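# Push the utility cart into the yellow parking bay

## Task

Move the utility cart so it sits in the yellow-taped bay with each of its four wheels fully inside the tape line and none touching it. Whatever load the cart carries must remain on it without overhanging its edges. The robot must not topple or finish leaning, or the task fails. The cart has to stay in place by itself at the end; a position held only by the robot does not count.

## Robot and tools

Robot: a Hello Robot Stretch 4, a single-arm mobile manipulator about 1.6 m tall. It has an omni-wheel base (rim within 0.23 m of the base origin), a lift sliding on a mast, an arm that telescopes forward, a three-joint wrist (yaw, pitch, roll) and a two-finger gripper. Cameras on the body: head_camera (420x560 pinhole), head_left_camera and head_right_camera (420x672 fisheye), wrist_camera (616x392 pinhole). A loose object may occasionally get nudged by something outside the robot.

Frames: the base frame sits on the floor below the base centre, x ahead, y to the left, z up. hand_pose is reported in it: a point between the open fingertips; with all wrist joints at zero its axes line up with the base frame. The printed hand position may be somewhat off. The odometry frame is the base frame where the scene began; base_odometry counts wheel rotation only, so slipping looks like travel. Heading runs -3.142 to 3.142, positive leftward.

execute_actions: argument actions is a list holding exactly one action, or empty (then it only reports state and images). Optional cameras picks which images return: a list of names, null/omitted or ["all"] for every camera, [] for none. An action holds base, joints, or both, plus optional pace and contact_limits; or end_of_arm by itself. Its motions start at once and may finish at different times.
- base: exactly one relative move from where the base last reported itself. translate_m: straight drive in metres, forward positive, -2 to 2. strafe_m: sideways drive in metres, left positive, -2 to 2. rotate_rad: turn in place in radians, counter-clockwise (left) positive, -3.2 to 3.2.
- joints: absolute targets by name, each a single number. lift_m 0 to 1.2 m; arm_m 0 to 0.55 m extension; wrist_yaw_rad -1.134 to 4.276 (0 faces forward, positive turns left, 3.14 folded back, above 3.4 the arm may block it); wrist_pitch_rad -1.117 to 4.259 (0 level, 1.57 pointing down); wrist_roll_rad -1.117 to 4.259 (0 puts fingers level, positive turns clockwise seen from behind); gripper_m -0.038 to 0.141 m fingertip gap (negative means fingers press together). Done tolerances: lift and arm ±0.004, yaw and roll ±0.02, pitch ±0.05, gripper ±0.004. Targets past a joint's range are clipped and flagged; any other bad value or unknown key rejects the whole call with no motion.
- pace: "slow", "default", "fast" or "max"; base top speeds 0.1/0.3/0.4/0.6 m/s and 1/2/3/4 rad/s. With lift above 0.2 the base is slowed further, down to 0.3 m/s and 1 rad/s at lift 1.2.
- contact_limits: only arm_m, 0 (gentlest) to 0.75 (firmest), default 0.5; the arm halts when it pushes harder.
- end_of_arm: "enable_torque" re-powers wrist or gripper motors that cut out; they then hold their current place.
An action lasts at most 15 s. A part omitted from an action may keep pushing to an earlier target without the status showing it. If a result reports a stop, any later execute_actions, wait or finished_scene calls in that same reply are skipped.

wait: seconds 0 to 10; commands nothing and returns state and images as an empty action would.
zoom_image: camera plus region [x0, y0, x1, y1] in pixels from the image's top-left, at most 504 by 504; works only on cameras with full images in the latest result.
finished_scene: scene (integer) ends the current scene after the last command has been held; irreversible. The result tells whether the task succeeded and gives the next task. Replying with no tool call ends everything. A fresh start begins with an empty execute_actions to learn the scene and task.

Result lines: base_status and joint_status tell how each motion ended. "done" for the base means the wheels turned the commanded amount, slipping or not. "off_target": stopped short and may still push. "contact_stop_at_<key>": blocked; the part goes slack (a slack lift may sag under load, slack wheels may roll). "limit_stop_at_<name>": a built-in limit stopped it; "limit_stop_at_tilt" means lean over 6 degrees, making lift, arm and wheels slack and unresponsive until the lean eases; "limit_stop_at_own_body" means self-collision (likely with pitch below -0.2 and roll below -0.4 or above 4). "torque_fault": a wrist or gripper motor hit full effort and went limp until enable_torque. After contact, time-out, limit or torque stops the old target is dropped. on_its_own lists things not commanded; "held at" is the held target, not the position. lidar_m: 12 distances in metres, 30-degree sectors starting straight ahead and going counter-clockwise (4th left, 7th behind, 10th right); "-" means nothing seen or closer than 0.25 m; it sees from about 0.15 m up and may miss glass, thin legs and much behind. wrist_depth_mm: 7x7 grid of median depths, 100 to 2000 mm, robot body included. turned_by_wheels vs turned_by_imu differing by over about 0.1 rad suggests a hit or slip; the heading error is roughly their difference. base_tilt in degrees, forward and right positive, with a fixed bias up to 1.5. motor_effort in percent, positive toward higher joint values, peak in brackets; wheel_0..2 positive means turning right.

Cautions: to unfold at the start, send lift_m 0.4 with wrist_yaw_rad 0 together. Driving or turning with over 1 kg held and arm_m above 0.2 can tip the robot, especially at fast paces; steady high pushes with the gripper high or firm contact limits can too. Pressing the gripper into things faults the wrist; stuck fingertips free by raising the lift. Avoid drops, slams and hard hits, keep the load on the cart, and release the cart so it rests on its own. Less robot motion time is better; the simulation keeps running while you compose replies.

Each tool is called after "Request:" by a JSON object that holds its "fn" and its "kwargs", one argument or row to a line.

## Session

Request:
{"fn": "execute_actions", "kwargs": {
  "actions": []
}}

Scene clock: 0.00 s.
base_odometry: x=+0.000 y=+0.000 heading=+0.000 (m, m, rad; odometry frame)
turned_by_wheels: +0.000 (rad since the last result)
turned_by_imu: +0.000 (rad since the last result)
base_tilt: forward=-0.2 right=+0.6 (deg)
lidar_m: 2.61 1.08 1.19 1.46 1.61 1.63 0.79 0.70 0.71 0.87 2.10 2.12
base_status: not commanded
joint_positions: lift_m=+0.244 arm_m=+0.003 wrist_yaw_rad=+3.225 wrist_pitch_rad=+0.010 wrist_roll_rad=+0.003 gripper_m=+0.057
joint_status: not commanded
motor_effort: lift_m=+20 arm_m=+0 wrist_yaw_rad=+1 wrist_pitch_rad=-6 wrist_roll_rad=-1 gripper_m=-4 wheel_0=+0 wheel_1=+0 wheel_2=+0 (%)
hand_pose: x=-0.1210 y=+0.0632 z=+0.4191 quat_wxyz=(-0.041, -0.005, +0.001, +0.999) (m; base frame)
wrist_depth_mm: - - 132 - - 1661 1336 / - - 132 - - 1661 1366 / - 108 133 - - 1661 1397 / - 132 157 - - 1708 1397 / 189 1499 1756 - 1921 1708 1397 / 194 1430 198 1255 1098 1205 1160 / 191 891 946 - 946 842 878
pictures: head_camera, head_left_camera, head_right_camera, wrist_camera
Images, in order (width x height): head_camera 420x560, head_left_camera 420x672, head_right_camera 420x672, wrist_camera 616x392.

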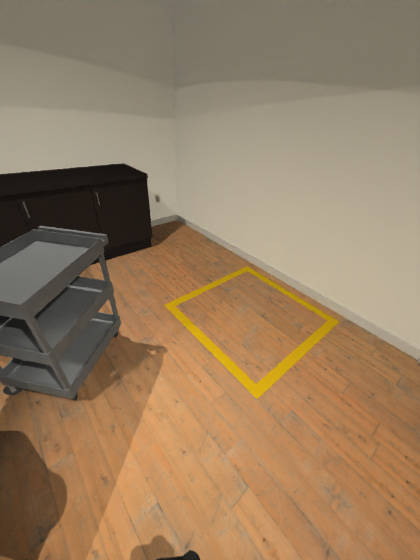

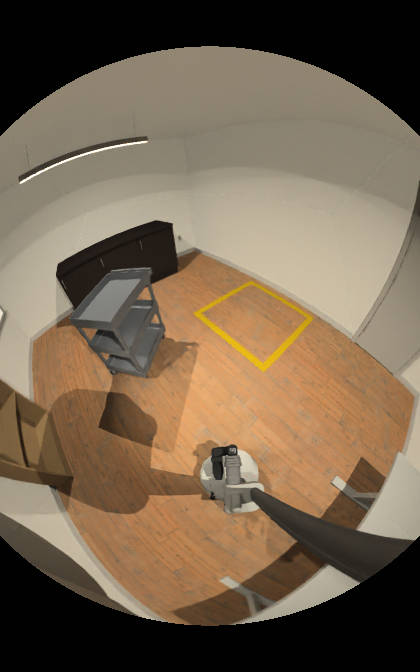

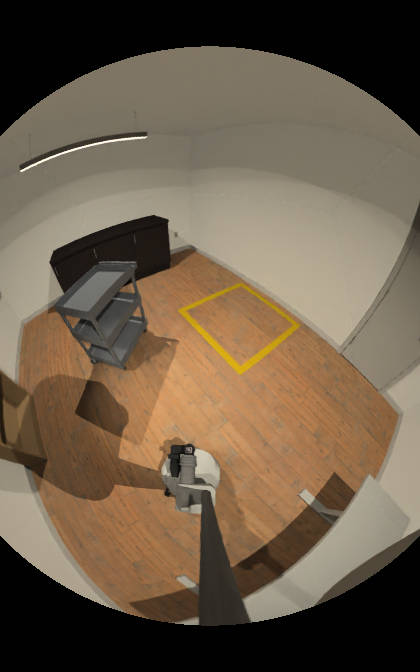

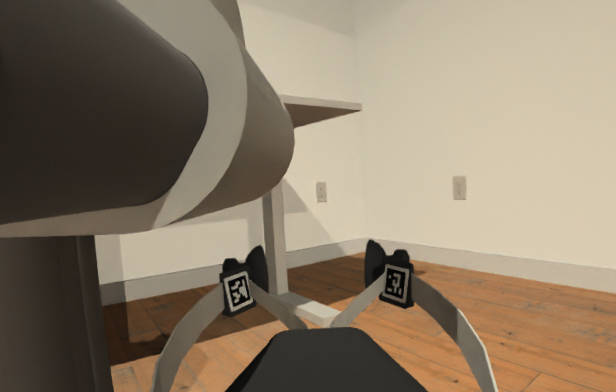

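Request:
{"fn": "execute_actions", "kwargs": {
  "actions": [
    {"joints":{"lift_m":0.47,"wrist_yaw_rad":0,"gripper_m":0.13},"base":{"rotate_rad":0.68}}
  ],
  "cameras": []
}}

Request:
{"fn": "execute_actions", "kwargs": {
  "actions": [
    {"joints":{"arm_m":0.15},"base":{"strafe_m":-0.25},"pace":"fast"}
  ],
  "cameras": []
}}

Request:
{"fn": "execute_actions", "kwargs": {
  "actions": [
    {"base":{"translate_m":0.6},"pace":"fast"}
  ]
}}

Scene clock: 2.73 s.
base_odometry: x=+0.000 y=+0.000 heading=+0.680 (m, m, rad; odometry frame)
turned_by_wheels: +0.680 (rad since the last result)
turned_by_imu: +0.693 (rad since the last result)
base_tilt: forward=-0.2 right=+0.6 (deg)
lidar_m: 1.10 1.86 1.44 1.58 1.10 0.75 0.71 0.75 2.10 2.10 2.20 1.48
base_status: done
joint_positions: lift_m=+0.470 arm_m=+0.003 wrist_yaw_rad=+0.000 wrist_pitch_rad=+0.010 wrist_roll_rad=+0.003 gripper_m=+0.130
joint_status: all done
motor_effort: lift_m=+26(28) arm_m=-1(0) wrist_yaw_rad=+0(5) wrist_pitch_rad=-6(6) wrist_roll_rad=+0(1) gripper_m=+1(1) wheel_0=+0(6) wheel_1=+0(6) wheel_2=+0(6) (%)
hand_pose: x=+0.4622 y=-0.0873 z=+0.6450 quat_wxyz=(+1.000, +0.002, +0.005, +0.000) (m; base frame)
wrist_depth_mm: - - - - - - - / - - - - - - - / - - 1060 1025 - - - / - - - - - - - / - - 1025 1098 - - - / - 1921 1229 1537 1397 1618 1708 / 1464 1366 1229 - 1366 1281 1281
pictures: none
No camera images: the call's "cameras" was empty. Leave "cameras" out to get every camera's image.

Scene clock: 4.57 s.
base_odometry: x=+0.157 y=-0.194 heading=+0.680 (m, m, rad; odometry frame)
turned_by_wheels: +0.000 (rad since the last result)
turned_by_imu: +0.001 (rad since the last result)
base_tilt: forward=-0.2 right=+0.6 (deg)
lidar_m: 1.11 1.15 1.65 1.82 1.06 0.72 0.72 0.74 1.94 1.85 1.94 2.64
base_status: done
joint_positions: lift_m=+0.470 arm_m=+0.149 wrist_yaw_rad=+0.000 wrist_pitch_rad=+0.010 wrist_roll_rad=+0.003 gripper_m=+0.130
joint_status: all done
motor_effort: lift_m=+26(26) arm_m=+7(6) wrist_yaw_rad=+2(1) wrist_pitch_rad=-6(6) wrist_roll_rad=-1(0) gripper_m=+1(1) wheel_0=-1(10) wheel_1=+1(10) wheel_2=+0(1) (%)
hand_pose: x=+0.6082 y=-0.0874 z=+0.6451 quat_wxyz=(+1.000, +0.002, +0.005, +0.000) (m; base frame)
wrist_depth_mm: - - - - - - - / - - - - - - - / - 778 891 1182 - - - / - - - - - - - / - 1060 946 1160 - - - / - 1078 1308 1336 1756 1661 1708 / 1499 1098 1160 - 1366 1281 1255
pictures: none
No camera images: the call's "cameras" was empty. Leave "cameras" out to get every camera's image.

Scene clock: 7.43 s.
base_odometry: x=+0.624 y=+0.183 heading=+0.680 (m, m, rad; odometry frame)
turned_by_wheels: +0.000 (rad since the last result)
turned_by_imu: -0.001 (rad since the last result)
base_tilt: forward=-0.2 right=+0.6 (deg)
lidar_m: 0.61 0.55 1.58 1.52 1.93 1.40 1.29 1.35 1.96 1.86 1.94 2.08
base_status: done
joint_positions: lift_m=+0.470 arm_m=+0.149 wrist_yaw_rad=+0.000 wrist_pitch_rad=+0.010 wrist_roll_rad=+0.003 gripper_m=+0.130
joint_status: not commanded
motor_effort: lift_m=+26(25) arm_m=+7(7) wrist_yaw_rad=+1(1) wrist_pitch_rad=-7(6) wrist_roll_rad=+1(1) gripper_m=-1(2) wheel_0=-2(7) wheel_1=+0(3) wheel_2=-1(11) (%)
hand_pose: x=+0.6082 y=-0.0874 z=+0.6451 quat_wxyz=(+1.000, +0.002, +0.005, +0.000) (m; base frame)
wrist_depth_mm: 266 306 377 - - - - / 271 306 364 445 - - - / 466 535 621 535 1708 1708 - / - 1708 1708 1708 1661 1708 - / - 1708 842 1708 1756 1708 - / 609 615 554 462 1661 1618 1708 / 480 449 366 - 1366 1281 1255
pictures: head_camera, head_left_camera, head_right_camera, wrist_camera
Images, in order (width x height): head_camera 420x560, head_left_camera 420x672, head_right_camera 420x672, wrist_camera 616x392.

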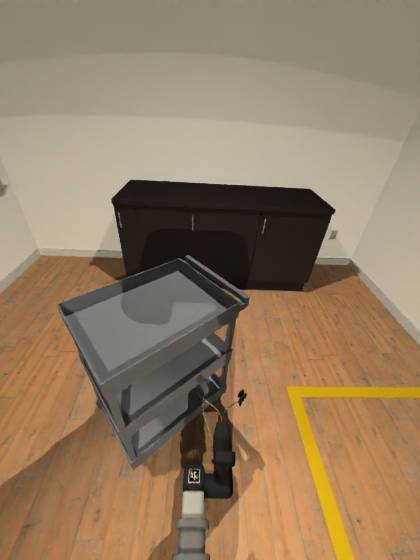

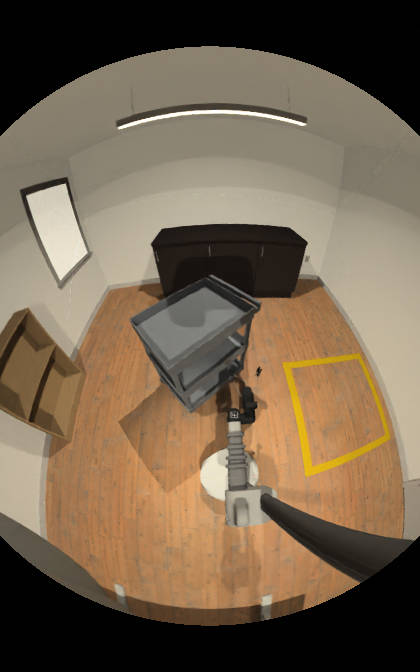

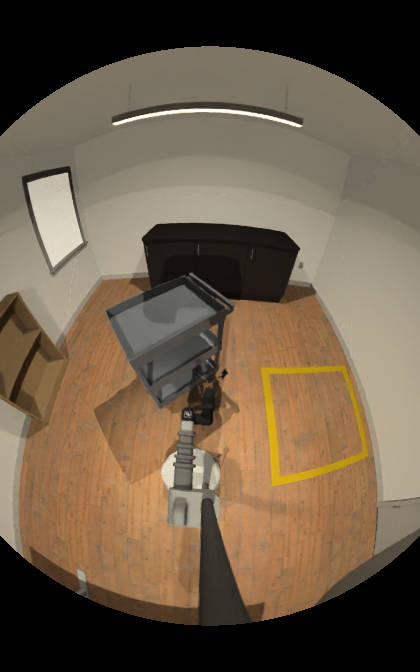

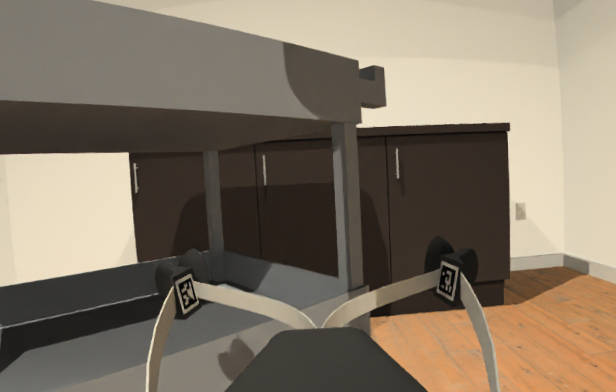

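Request:
{"fn": "execute_actions", "kwargs": {
  "actions": [
    {"joints":{"arm_m":0.2},"base":{"strafe_m":-0.055}}
  ],
  "cameras": []
}}

Request:
{"fn": "execute_actions", "kwargs": {
  "actions": [
    {"base":{"translate_m":0.27}}
  ],
  "cameras": ["head_camera","wrist_camera"]
}}

Scene clock: 8.73 s.
base_odometry: x=+0.658 y=+0.140 heading=+0.680 (m, m, rad; odometry frame)
turned_by_wheels: +0.000 (rad since the last result)
turned_by_imu: +0.000 (rad since the last result)
base_tilt: forward=-0.2 right=+0.6 (deg)
lidar_m: 0.65 0.58 1.65 1.58 2.01 1.36 1.31 1.32 1.90 1.80 1.87 2.06
base_status: done
joint_positions: lift_m=+0.470 arm_m=+0.199 wrist_yaw_rad=+0.000 wrist_pitch_rad=+0.010 wrist_roll_rad=+0.003 gripper_m=+0.130
joint_status: all done
motor_effort: lift_m=+26(26) arm_m=+7(9) wrist_yaw_rad=+1(1) wrist_pitch_rad=-5(6) wrist_roll_rad=-1(0) gripper_m=+0(0) wheel_0=+0(8) wheel_1=+0(13) wheel_2=+0(1) (%)
hand_pose: x=+0.6582 y=-0.0874 z=+0.6451 quat_wxyz=(+1.000, +0.002, +0.005, +0.000) (m; base frame)
wrist_depth_mm: 264 303 375 - - - - / 271 304 364 442 - - - / 469 539 621 1576 1661 1618 - / - 1618 1618 1661 1661 1661 - / - 1661 1618 1661 1661 1708 - / 615 615 554 459 1708 1618 1708 / 480 449 362 - 1366 1281 1281
pictures: none
No camera images: the call's "cameras" was empty. Leave "cameras" out to get every camera's image.

Scene clock: 11.10 s.
base_odometry: x=+0.868 y=+0.310 heading=+0.680 (m, m, rad; odometry frame)
turned_by_wheels: +0.000 (rad since the last result)
turned_by_imu: +0.000 (rad since the last result)
base_tilt: forward=-0.2 right=+0.6 (deg)
lidar_m: 0.41 0.35 0.36 1.59 2.02 1.68 1.58 2.46 1.88 1.80 1.87 1.76
base_status: done
joint_positions: lift_m=+0.470 arm_m=+0.199 wrist_yaw_rad=+0.000 wrist_pitch_rad=+0.010 wrist_roll_rad=+0.003 gripper_m=+0.130
joint_status: not commanded
motor_effort: lift_m=+25(25) arm_m=+7(7) wrist_yaw_rad=+2(1) wrist_pitch_rad=-6(7) wrist_roll_rad=-2(0) gripper_m=-1(2) wheel_0=-1(5) wheel_1=+0(5) wheel_2=+2(7) (%)
hand_pose: x=+0.6582 y=-0.0874 z=+0.6451 quat_wxyz=(+1.000, +0.002, +0.005, +0.000) (m; base frame)
wrist_depth_mm: 155 157 167 177 1983 1983 1983 / 221 240 259 185 1983 1983 1983 / 469 512 1336 186 1336 1336 - / 1983 1366 1366 186 1366 1397 - / 1921 1366 1366 188 1366 1366 - / 488 512 1366 182 1397 1397 1618 / 452 449 384 - 1397 1281 1281
pictures: head_camera, wrist_camera
Images, in order (width x height): head_camera 420x560, wrist_camera 616x392.

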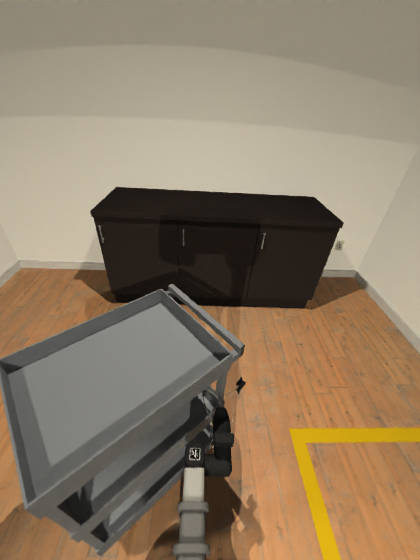

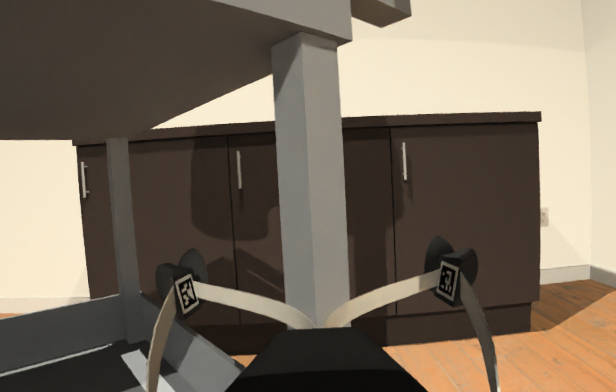

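Request:
{"fn": "execute_actions", "kwargs": {
  "actions": [
    {"joints":{"gripper_m":-0.02,"arm_m":0.225}}
  ],
  "cameras": ["wrist_camera"]
}}

Request:
{"fn": "execute_actions", "kwargs": {
  "actions": [
    {"base":{"translate_m":-0.4},"pace":"slow"}
  ],
  "cameras": ["head_camera"]
}}

Request:
{"fn": "execute_actions", "kwargs": {
  "actions": [
    {"base":{"strafe_m":-0.9},"pace":"slow"}
  ]
}}

Scene clock: 13.57 s.
base_odometry: x=+0.868 y=+0.310 heading=+0.680 (m, m, rad; odometry frame)
turned_by_wheels: +0.000 (rad since the last result)
turned_by_imu: +0.001 (rad since the last result)
base_tilt: forward=-0.2 right=+0.6 (deg)
lidar_m: 0.42 0.37 0.37 1.55 2.00 1.67 1.58 2.47 1.89 1.79 1.87 1.78
base_status: not commanded
joint_positions: lift_m=+0.470 arm_m=+0.224 wrist_yaw_rad=+0.000 wrist_pitch_rad=+0.010 wrist_roll_rad=+0.003 gripper_m=-0.020
joint_status: all done
motor_effort: lift_m=+25(25) arm_m=+6(7) wrist_yaw_rad=+1(1) wrist_pitch_rad=-5(6) wrist_roll_rad=-1(1) gripper_m=-9(9) wheel_0=-1(1) wheel_1=+0(0) wheel_2=+2(2) (%)
hand_pose: x=+0.6833 y=-0.0874 z=+0.6451 quat_wxyz=(+1.000, +0.002, +0.005, +0.000) (m; base frame)
wrist_depth_mm: 156 158 167 154 1983 1983 1983 / 221 239 285 158 1983 1983 1983 / 1336 1281 1308 158 1336 1336 1983 / 1983 1336 1336 158 1336 1336 1983 / 1983 1336 1366 161 1336 1336 - / 1983 496 182 159 186 1366 1537 / 445 449 1366 - 1366 1205 1255
pictures: wrist_camera
Images, in order (width x height): wrist_camera 616x392.

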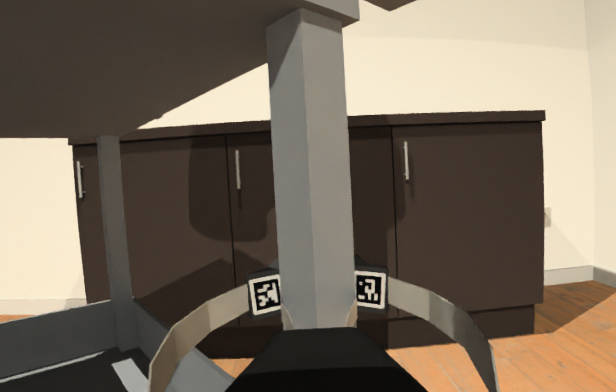

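Scene clock: 18.83 s.
base_odometry: x=+0.557 y=+0.059 heading=+0.680 (m, m, rad; odometry frame)
turned_by_wheels: +0.000 (rad since the last result)
turned_by_imu: +0.004 (rad since the last result)
base_tilt: forward=-0.2 right=+0.6 (deg)
lidar_m: 0.55 0.57 1.66 1.58 1.99 1.27 1.17 1.21 1.89 1.80 1.88 0.64
base_status: done
joint_positions: lift_m=+0.470 arm_m=+0.224 wrist_yaw_rad=+0.005 wrist_pitch_rad=+0.010 wrist_roll_rad=+0.003 gripper_m=-0.020
joint_status: not commanded
motor_effort: lift_m=+25(25) arm_m=+5(6) wrist_yaw_rad=-11(11) wrist_pitch_rad=-6(7) wrist_roll_rad=-1(0) gripper_m=-11(12) wheel_0=+3(5) wheel_1=-2(8) wheel_2=+3(6) (%)
hand_pose: x=+0.6839 y=-0.0861 z=+0.6451 quat_wxyz=(+1.000, +0.002, +0.005, +0.002) (m; base frame)
wrist_depth_mm: 156 158 167 159 - - - / 221 239 259 160 - - - / 473 539 1708 161 1708 1756 - / - 1808 1756 163 1808 1756 - / - - 1756 164 1756 1808 - / 574 591 182 165 183 1756 1708 / 480 449 452 - 1397 1205 1255
pictures: head_camera
Images, in order (width x height): head_camera 420x560.

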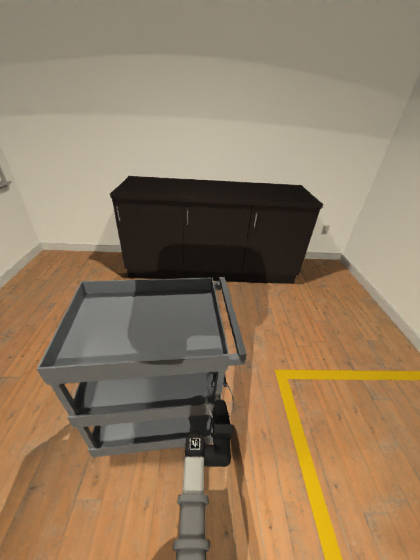

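action 0: "base": strafe_m = -0.9 would last too long for one action: at the pace "slow" strafe_m can be at most 0.78 in either direction: name a faster pace, or command the rest in another action

Request:
{"fn": "execute_actions", "kwargs": {
  "actions": [
    {"base":{"strafe_m":-1.2},"joints":{"arm_m":0.19}}
  ]
}}

Scene clock: 24.23 s.
base_odometry: x=+1.312 y=-0.874 heading=+0.680 (m, m, rad; odometry frame)
turned_by_wheels: +0.000 (rad since the last result)
turned_by_imu: +0.009 (rad since the last result)
base_tilt: forward=-0.2 right=+0.6 (deg)
lidar_m: 0.33 0.25 0.25 2.82 1.72 1.48 1.96 0.85 0.64 0.60 0.61 0.86
base_status: done
joint_positions: lift_m=+0.470 arm_m=+0.191 wrist_yaw_rad=+0.001 wrist_pitch_rad=+0.010 wrist_roll_rad=+0.003 gripper_m=-0.020
joint_status: all done
motor_effort: lift_m=+25(26) arm_m=-6(9) wrist_yaw_rad=-3(36) wrist_pitch_rad=-7(7) wrist_roll_rad=-1(1) gripper_m=-8(14) wheel_0=+1(17) wheel_1=+1(5) wheel_2=-1(7) (%)
hand_pose: x=+0.6506 y=-0.0870 z=+0.6451 quat_wxyz=(+1.000, +0.002, +0.005, +0.001) (m; base frame)
wrist_depth_mm: 156 158 167 166 1708 991 715 / 221 240 - 168 - 1025 732 / 421 - 1756 171 - 1060 741 / 1808 1756 1808 173 - 1098 759 / 1808 1756 1756 173 - 1118 759 / 430 1863 183 172 183 1042 768 / 427 357 1366 - 1366 946 768
pictures: head_camera, head_left_camera, head_right_camera, wrist_camera
Images, in order (width x height): head_camera 420x560, head_left_camera 420x672, head_right_camera 420x672, wrist_camera 616x392.

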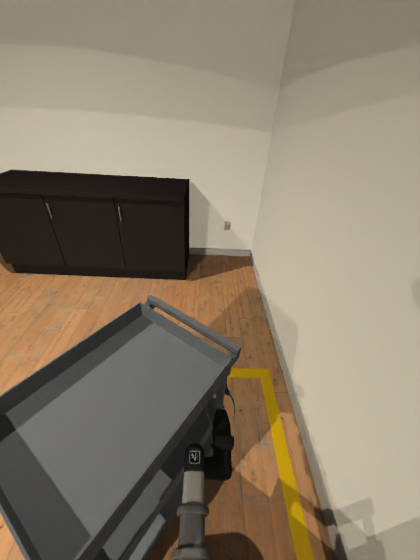

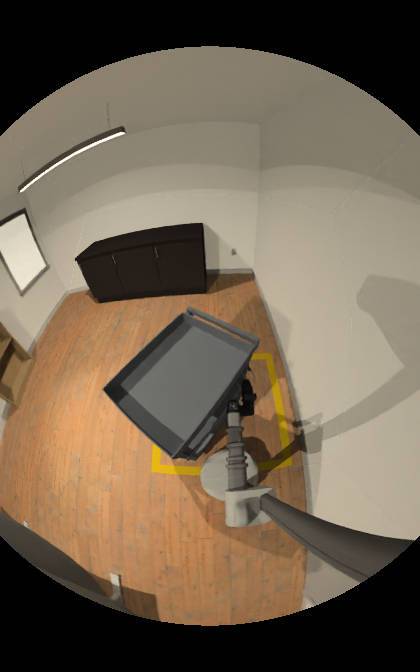

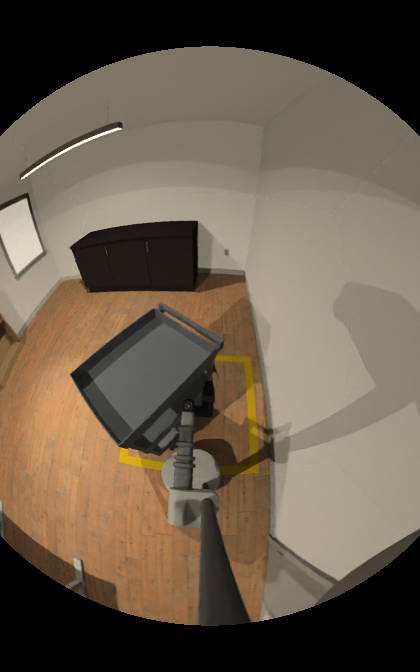

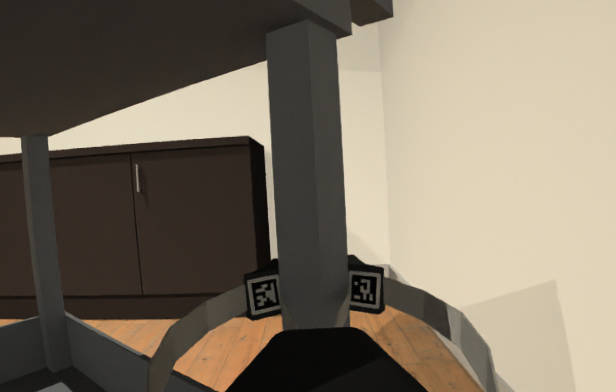

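Request:
{"fn": "execute_actions", "kwargs": {
  "actions": [
    {"base":{"translate_m":0.12},"pace":"slow"}
  ],
  "cameras": []
}}

Request:
{"fn": "execute_actions", "kwargs": {
  "actions": [
    {"base":{"strafe_m":-0.1},"pace":"slow"}
  ],
  "cameras": []
}}

Request:
{"fn": "execute_actions", "kwargs": {
  "actions": [
    {"joints":{"gripper_m":0.09}}
  ],
  "cameras": ["head_left_camera"]
}}

Request:
{"fn": "execute_actions", "kwargs": {
  "actions": [
    {"base":{"translate_m":-0.6},"joints":{"arm_m":0.01}}
  ]
}}

Scene clock: 26.90 s.
base_odometry: x=+1.406 y=-0.799 heading=+0.680 (m, m, rad; odometry frame)
turned_by_wheels: +0.000 (rad since the last result)
turned_by_imu: +0.000 (rad since the last result)
base_tilt: forward=-0.2 right=+0.7 (deg)
lidar_m: 0.27 0.25 0.25 2.80 1.97 1.57 2.08 0.89 0.64 0.59 0.63 0.88
base_status: done
joint_positions: lift_m=+0.470 arm_m=+0.191 wrist_yaw_rad=-0.002 wrist_pitch_rad=+0.010 wrist_roll_rad=+0.003 gripper_m=-0.020
joint_status: not commanded
motor_effort: lift_m=+25(25) arm_m=-5(6) wrist_yaw_rad=+7(9) wrist_pitch_rad=-8(8) wrist_roll_rad=+1(1) gripper_m=-8(8) wheel_0=+0(6) wheel_1=+2(4) wheel_2=-4(7) (%)
hand_pose: x=+0.6501 y=-0.0880 z=+0.6451 quat_wxyz=(+1.000, +0.002, +0.005, -0.001) (m; base frame)
wrist_depth_mm: 156 158 168 143 1863 991 707 / 222 241 - 145 - 1025 723 / - - 1708 145 - 1042 732 / 1618 1661 1661 146 - 1060 741 / 1661 1661 1661 148 1983 1098 750 / 1661 1756 182 149 182 946 759 / 364 1366 1366 - 1366 946 750
pictures: none
No camera images: the call's "cameras" was empty. Leave "cameras" out to get every camera's image.

Scene clock: 29.03 s.
base_odometry: x=+1.468 y=-0.876 heading=+0.681 (m, m, rad; odometry frame)
turned_by_wheels: +0.001 (rad since the last result)
turned_by_imu: +0.002 (rad since the last result)
base_tilt: forward=-0.3 right=+0.5 (deg)
lidar_m: 0.35 0.27 0.25 2.92 1.95 1.67 2.07 0.75 0.52 0.50 0.52 0.72
base_status: done
joint_positions: lift_m=+0.470 arm_m=+0.191 wrist_yaw_rad=+0.005 wrist_pitch_rad=+0.010 wrist_roll_rad=+0.003 gripper_m=-0.020
joint_status: not commanded
motor_effort: lift_m=+24(24) arm_m=-5(5) wrist_yaw_rad=-12(30) wrist_pitch_rad=-7(7) wrist_roll_rad=+0(0) gripper_m=-9(9) wheel_0=+6(15) wheel_1=+0(5) wheel_2=+2(5) (%)
hand_pose: x=+0.6507 y=-0.0861 z=+0.6451 quat_wxyz=(+1.000, +0.002, +0.005, +0.002) (m; base frame)
wrist_depth_mm: 155 157 167 150 1618 831 585 / 221 239 - 150 1708 854 597 / 415 1661 - 151 1756 878 615 / 1661 1618 1708 153 1863 904 621 / 1661 1661 1661 155 1661 904 627 / 433 1708 182 153 182 842 627 / 430 353 1336 - 1308 788 627
pictures: none
No camera images: the call's "cameras" was empty. Leave "cameras" out to get every camera's image.

Scene clock: 30.87 s.
base_odometry: x=+1.468 y=-0.876 heading=+0.680 (m, m, rad; odometry frame)
turned_by_wheels: +0.000 (rad since the last result)
turned_by_imu: +0.000 (rad since the last result)
base_tilt: forward=-0.2 right=+0.6 (deg)
lidar_m: 0.34 0.25 0.25 2.91 1.95 1.66 2.08 0.76 0.53 0.49 0.53 0.73
base_status: not commanded
joint_positions: lift_m=+0.470 arm_m=+0.191 wrist_yaw_rad=+0.000 wrist_pitch_rad=+0.009 wrist_roll_rad=+0.003 gripper_m=+0.090
joint_status: all done
motor_effort: lift_m=+24(25) arm_m=-5(5) wrist_yaw_rad=+0(11) wrist_pitch_rad=-6(6) wrist_roll_rad=+1(0) gripper_m=+0(10) wheel_0=+4(6) wheel_1=+0(0) wheel_2=+0(2) (%)
hand_pose: x=+0.6503 y=-0.0873 z=+0.6452 quat_wxyz=(+1.000, +0.002, +0.005, +0.000) (m; base frame)
wrist_depth_mm: 156 157 161 153 1576 809 580 / 221 238 - 154 1661 842 585 / 415 1708 - 155 1708 866 603 / 1618 1661 1708 155 1808 866 615 / 1661 1661 1708 157 1618 891 621 / 430 1756 221 154 1430 778 627 / 430 349 1464 - 1281 809 621
pictures: head_left_camera
Images, in order (width x height): head_left_camera 420x672.

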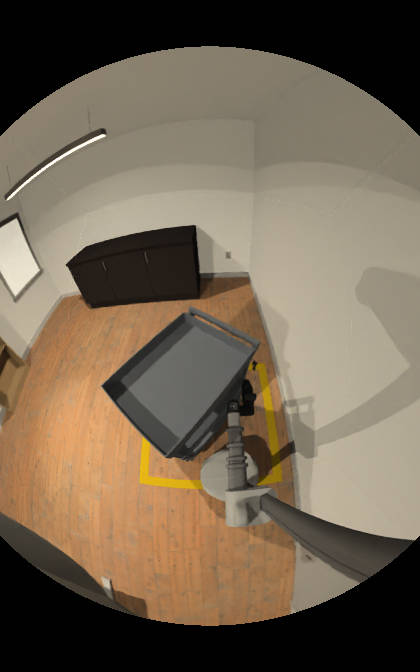

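Scene clock: 34.37 s.
base_odometry: x=+1.002 y=-1.254 heading=+0.680 (m, m, rad; odometry frame)
turned_by_wheels: +0.000 (rad since the last result)
turned_by_imu: +0.003 (rad since the last result)
base_tilt: forward=-0.2 right=+0.6 (deg)
lidar_m: 0.79 0.73 3.00 3.00 1.18 1.35 1.48 0.73 0.50 0.49 0.53 0.74
base_status: done
joint_positions: lift_m=+0.470 arm_m=+0.011 wrist_yaw_rad=+0.000 wrist_pitch_rad=+0.010 wrist_roll_rad=+0.003 gripper_m=+0.090
joint_status: all done
motor_effort: lift_m=+25(24) arm_m=-7(7) wrist_yaw_rad=+2(0) wrist_pitch_rad=-6(6) wrist_roll_rad=-2(0) gripper_m=-2(1) wheel_0=+1(5) wheel_1=-1(8) wheel_2=-2(8) (%)
hand_pose: x=+0.4706 y=-0.0874 z=+0.6451 quat_wxyz=(+1.000, +0.002, +0.005, +0.000) (m; base frame)
wrist_depth_mm: - - - - 1618 820 585 / 508 - - - 1708 854 597 / 508 603 768 976 1756 866 609 / - - - - 1808 891 621 / 831 1060 1138 - 1618 904 627 / 544 585 221 1708 1464 788 634 / 788 960 1138 - 1308 809 627
pictures: head_camera, head_left_camera, head_right_camera, wrist_camera
Images, in order (width x height): head_camera 420x560, head_left_camera 420x672, head_right_camera 420x672, wrist_camera 616x392.

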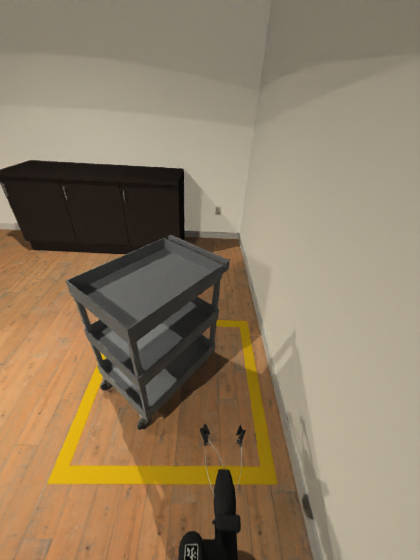

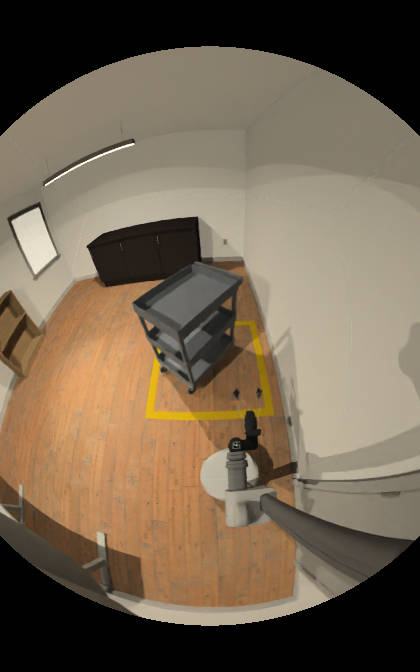

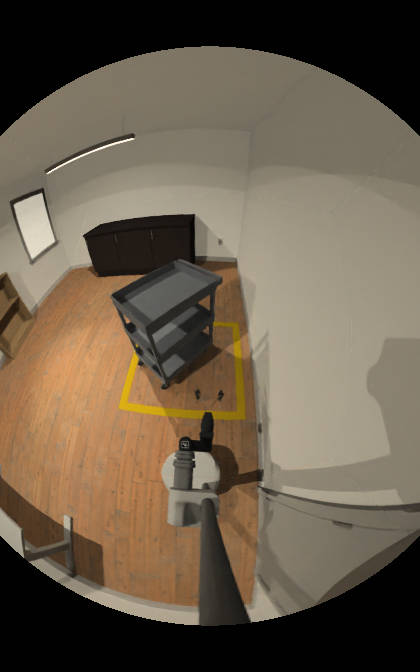

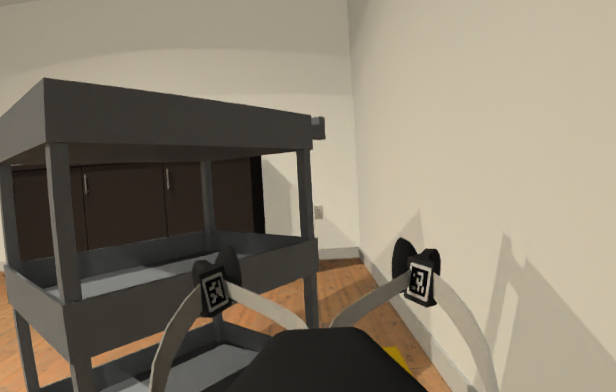

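Request:
{"fn": "execute_actions", "kwargs": {
  "actions": [
    {"base":{"strafe_m":0.375},"joints":{"gripper_m":0.13,"arm_m":0.12},"pace":"fast"}
  ],
  "cameras": ["wrist_camera"]
}}

Request:
{"fn": "execute_actions", "kwargs": {
  "actions": [
    {"base":{"translate_m":0.15},"joints":{"arm_m":0.19}}
  ],
  "cameras": ["wrist_camera","head_camera"]
}}

Scene clock: 36.67 s.
base_odometry: x=+0.766 y=-0.962 heading=+0.680 (m, m, rad; odometry frame)
turned_by_wheels: +0.000 (rad since the last result)
turned_by_imu: +0.000 (rad since the last result)
base_tilt: forward=-0.3 right=+0.7 (deg)
lidar_m: 0.70 2.70 2.64 2.82 1.02 0.92 1.47 1.24 0.91 0.86 0.91 0.90
base_status: done
joint_positions: lift_m=+0.470 arm_m=+0.119 wrist_yaw_rad=+0.000 wrist_pitch_rad=+0.010 wrist_roll_rad=+0.003 gripper_m=+0.130
joint_status: all done
motor_effort: lift_m=+24(25) arm_m=+7(11) wrist_yaw_rad=+1(3) wrist_pitch_rad=-7(6) wrist_roll_rad=+0(0) gripper_m=+2(1) wheel_0=+1(10) wheel_1=-2(12) wheel_2=-1(1) (%)
hand_pose: x=+0.5782 y=-0.0874 z=+0.6452 quat_wxyz=(+1.000, +0.002, +0.005, +0.000) (m; base frame)
wrist_depth_mm: - - - 392 - 1537 1078 / - - 459 379 504 1464 1098 / - - 615 430 788 1430 1138 / - - - - - 1537 1138 / - - 917 960 960 1336 1160 / - 1756 462 387 500 1366 1160 / 1499 1366 1281 - 960 1182 1138
pictures: wrist_camera
Images, in order (width x height): wrist_camera 616x392.

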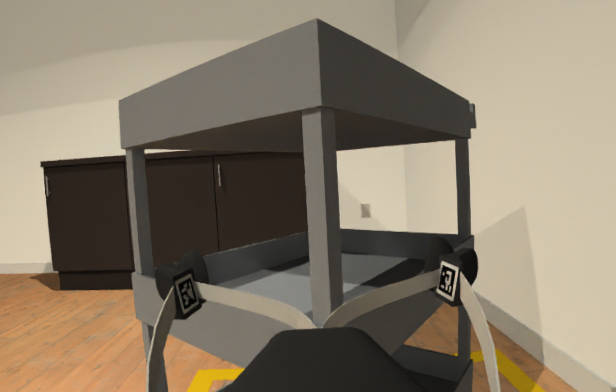

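Scene clock: 38.50 s.
base_odometry: x=+0.883 y=-0.868 heading=+0.680 (m, m, rad; odometry frame)
turned_by_wheels: +0.000 (rad since the last result)
turned_by_imu: +0.000 (rad since the last result)
base_tilt: forward=-0.2 right=+0.7 (deg)
lidar_m: 0.55 0.83 2.63 2.57 1.26 1.06 1.64 1.24 0.89 0.88 0.91 0.64
base_status: done
joint_positions: lift_m=+0.470 arm_m=+0.189 wrist_yaw_rad=-0.001 wrist_pitch_rad=+0.010 wrist_roll_rad=+0.003 gripper_m=+0.130
joint_status: all done
motor_effort: lift_m=+25(25) arm_m=+7(7) wrist_yaw_rad=+4(3) wrist_pitch_rad=-6(5) wrist_roll_rad=-1(1) gripper_m=+3(3) wheel_0=+0(5) wheel_1=+0(4) wheel_2=+2(7) (%)
hand_pose: x=+0.6481 y=-0.0876 z=+0.6452 quat_wxyz=(+1.000, +0.002, +0.005, +0.000) (m; base frame)
wrist_depth_mm: - 248 193 158 192 359 1078 / 359 273 259 162 255 402 1118 / 424 - 621 165 603 1308 1138 / - - - 167 - 1661 1138 / - - - 169 778 627 1182 / 439 521 554 164 192 480 1160 / 1397 359 477 - 445 407 1160
pictures: head_camera, wrist_camera
Images, in order (width x height): head_camera 420x560, wrist_camera 616x392.

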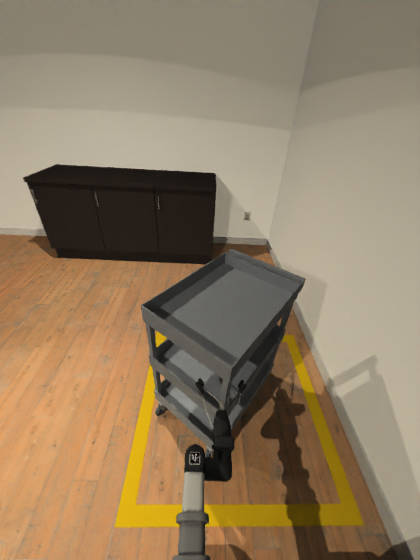

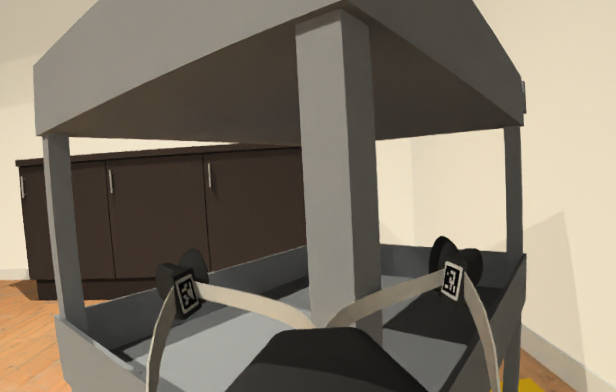

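Request:
{"fn": "execute_actions", "kwargs": {
  "actions": [
    {"joints":{"gripper_m":-0.02}}
  ],
  "cameras": []
}}

Request:
{"fn": "execute_actions", "kwargs": {
  "actions": [
    {"base":{"strafe_m":-0.3},"joints":{"arm_m":0.14},"pace":"slow"}
  ],
  "cameras": []
}}

Request:
{"fn": "execute_actions", "kwargs": {
  "actions": [
    {"joints":{"gripper_m":0.09}}
  ],
  "cameras": []
}}

Request:
{"fn": "execute_actions", "kwargs": {
  "actions": [
    {"base":{"translate_m":-0.1},"joints":{"arm_m":0.01}}
  ]
}}

Scene clock: 41.03 s.
base_odometry: x=+0.883 y=-0.868 heading=+0.680 (m, m, rad; odometry frame)
turned_by_wheels: +0.000 (rad since the last result)
turned_by_imu: +0.000 (rad since the last result)
base_tilt: forward=-0.2 right=+0.7 (deg)
lidar_m: 0.56 0.85 2.63 2.57 1.24 1.06 1.63 1.24 0.89 0.87 0.92 0.65
base_status: not commanded
joint_positions: lift_m=+0.470 arm_m=+0.189 wrist_yaw_rad=-0.002 wrist_pitch_rad=+0.010 wrist_roll_rad=+0.003 gripper_m=-0.020
joint_status: all done
motor_effort: lift_m=+25(25) arm_m=+6(7) wrist_yaw_rad=+6(16) wrist_pitch_rad=-5(6) wrist_roll_rad=-1(1) gripper_m=-8(7) wheel_0=-2(2) wheel_1=+0(0) wheel_2=+0(1) (%)
hand_pose: x=+0.6481 y=-0.0879 z=+0.6452 quat_wxyz=(+1.000, +0.002, +0.005, -0.001) (m; base frame)
wrist_depth_mm: 347 238 184 156 204 387 1078 / 353 267 258 160 286 397 1098 / 427 - 621 160 - 1308 1138 / - - - 162 - 1618 1138 / - - - 165 809 707 1160 / 469 549 182 166 187 496 1138 / 439 387 445 - 445 421 1138
pictures: none
No camera images: the call's "cameras" was empty. Leave "cameras" out to get every camera's image.

Scene clock: 45.17 s.
base_odometry: x=+1.071 y=-1.101 heading=+0.680 (m, m, rad; odometry frame)
turned_by_wheels: +0.000 (rad since the last result)
turned_by_imu: +0.002 (rad since the last result)
base_tilt: forward=-0.2 right=+0.6 (deg)
lidar_m: 0.51 0.62 2.97 2.88 1.25 1.27 1.63 0.83 0.60 0.58 0.61 0.85
base_status: done
joint_positions: lift_m=+0.470 arm_m=+0.141 wrist_yaw_rad=+0.003 wrist_pitch_rad=+0.010 wrist_roll_rad=+0.003 gripper_m=-0.020
joint_status: all done
motor_effort: lift_m=+25(25) arm_m=-6(9) wrist_yaw_rad=-7(26) wrist_pitch_rad=-5(7) wrist_roll_rad=+0(1) gripper_m=-9(8) wheel_0=+2(9) wheel_1=-1(7) wheel_2=+2(6) (%)
hand_pose: x=+0.6007 y=-0.0866 z=+0.6451 quat_wxyz=(+1.000, +0.002, +0.005, +0.001) (m; base frame)
wrist_depth_mm: 198 181 171 161 1499 960 683 / 220 238 259 164 1397 1008 707 / 473 539 621 166 1618 1025 723 / - - - 167 1921 1042 732 / - - 866 168 1537 1078 741 / 517 609 182 168 184 1008 741 / 449 449 445 - 1308 917 732
pictures: none
No camera images: the call's "cameras" was empty. Leave "cameras" out to get every camera's image.

Scene clock: 47.00 s.
base_odometry: x=+1.071 y=-1.101 heading=+0.680 (m, m, rad; odometry frame)
turned_by_wheels: +0.000 (rad since the last result)
turned_by_imu: +0.000 (rad since the last result)
base_tilt: forward=-0.2 right=+0.6 (deg)
lidar_m: 0.50 0.62 2.97 2.89 1.26 1.26 1.63 0.82 0.60 0.57 0.60 0.85
base_status: not commanded
joint_positions: lift_m=+0.470 arm_m=+0.141 wrist_yaw_rad=+0.000 wrist_pitch_rad=+0.010 wrist_roll_rad=+0.003 gripper_m=+0.090
joint_status: all done
motor_effort: lift_m=+24(25) arm_m=-6(6) wrist_yaw_rad=+0(7) wrist_pitch_rad=-6(6) wrist_roll_rad=+0(1) gripper_m=-1(8) wheel_0=+1(2) wheel_1=-1(1) wheel_2=+2(2) (%)
hand_pose: x=+0.6005 y=-0.0873 z=+0.6451 quat_wxyz=(+1.000, +0.002, +0.005, +0.000) (m; base frame)
wrist_depth_mm: 197 181 172 162 1464 960 683 / 220 239 258 165 1397 991 707 / 469 535 621 167 1464 1025 707 / - - - 168 1863 1025 723 / - - 866 169 768 1060 732 / 517 609 222 167 504 917 741 / 452 449 477 - 1308 946 732
pictures: none
No camera images: the call's "cameras" was empty. Leave "cameras" out to get every camera's image.

Scene clock: 48.53 s.
base_odometry: x=+0.994 y=-1.164 heading=+0.680 (m, m, rad; odometry frame)
turned_by_wheels: +0.000 (rad since the last result)
turned_by_imu: +0.001 (rad since the last result)
base_tilt: forward=-0.3 right=+0.6 (deg)
lidar_m: 0.62 0.73 2.95 2.89 1.17 1.27 1.53 0.83 0.58 0.58 0.60 0.86
base_status: done
joint_positions: lift_m=+0.470 arm_m=+0.011 wrist_yaw_rad=+0.000 wrist_pitch_rad=+0.010 wrist_roll_rad=+0.003 gripper_m=+0.090
joint_status: all done
motor_effort: lift_m=+24(24) arm_m=-7(7) wrist_yaw_rad=+2(0) wrist_pitch_rad=-7(7) wrist_roll_rad=+0(1) gripper_m=+1(2) wheel_0=+1(5) wheel_1=-1(6) wheel_2=-1(9) (%)
hand_pose: x=+0.4706 y=-0.0875 z=+0.6451 quat_wxyz=(+1.000, +0.002, +0.005, +0.000) (m; base frame)
wrist_depth_mm: - - - - 1808 960 683 / 508 452 413 397 1921 976 699 / 512 521 609 544 1618 1008 707 / - - - - 1863 1042 732 / - - 1042 976 976 1060 741 / 539 496 222 410 976 917 732 / 549 488 439 - 1397 946 732
pictures: head_camera, head_left_camera, head_right_camera, wrist_camera
Images, in order (width x height): head_camera 420x560, head_left_camera 420x672, head_right_camera 420x672, wrist_camera 616x392.

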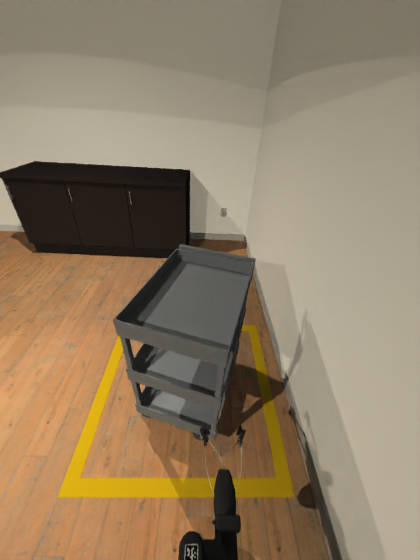

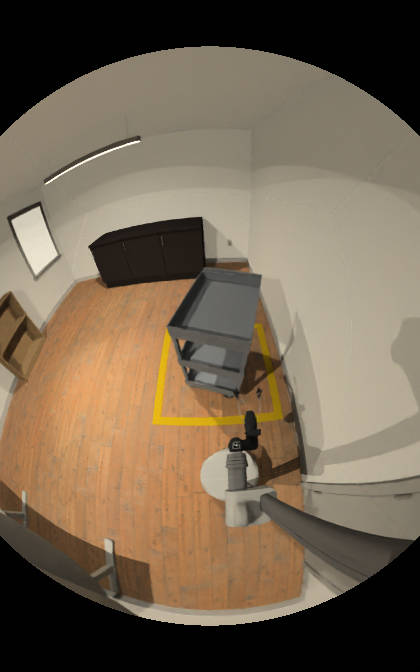

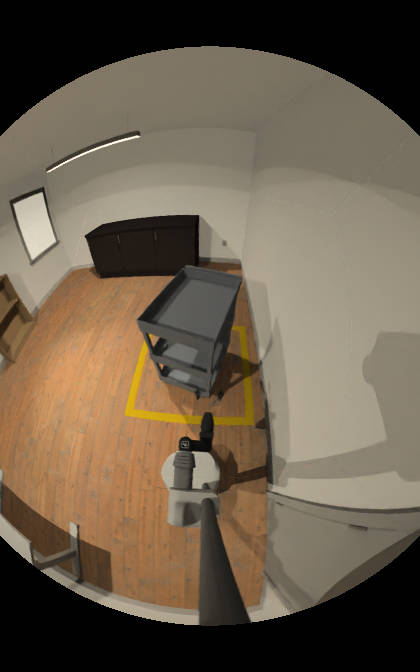

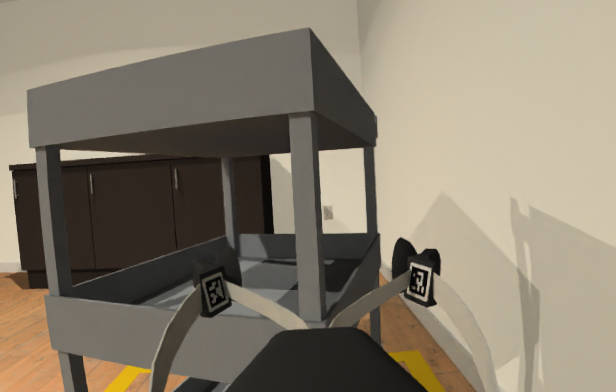

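Request:
{"fn": "finished_scene", "kwargs": {
  "scene": 2
}}

The scene is finished: the task was done.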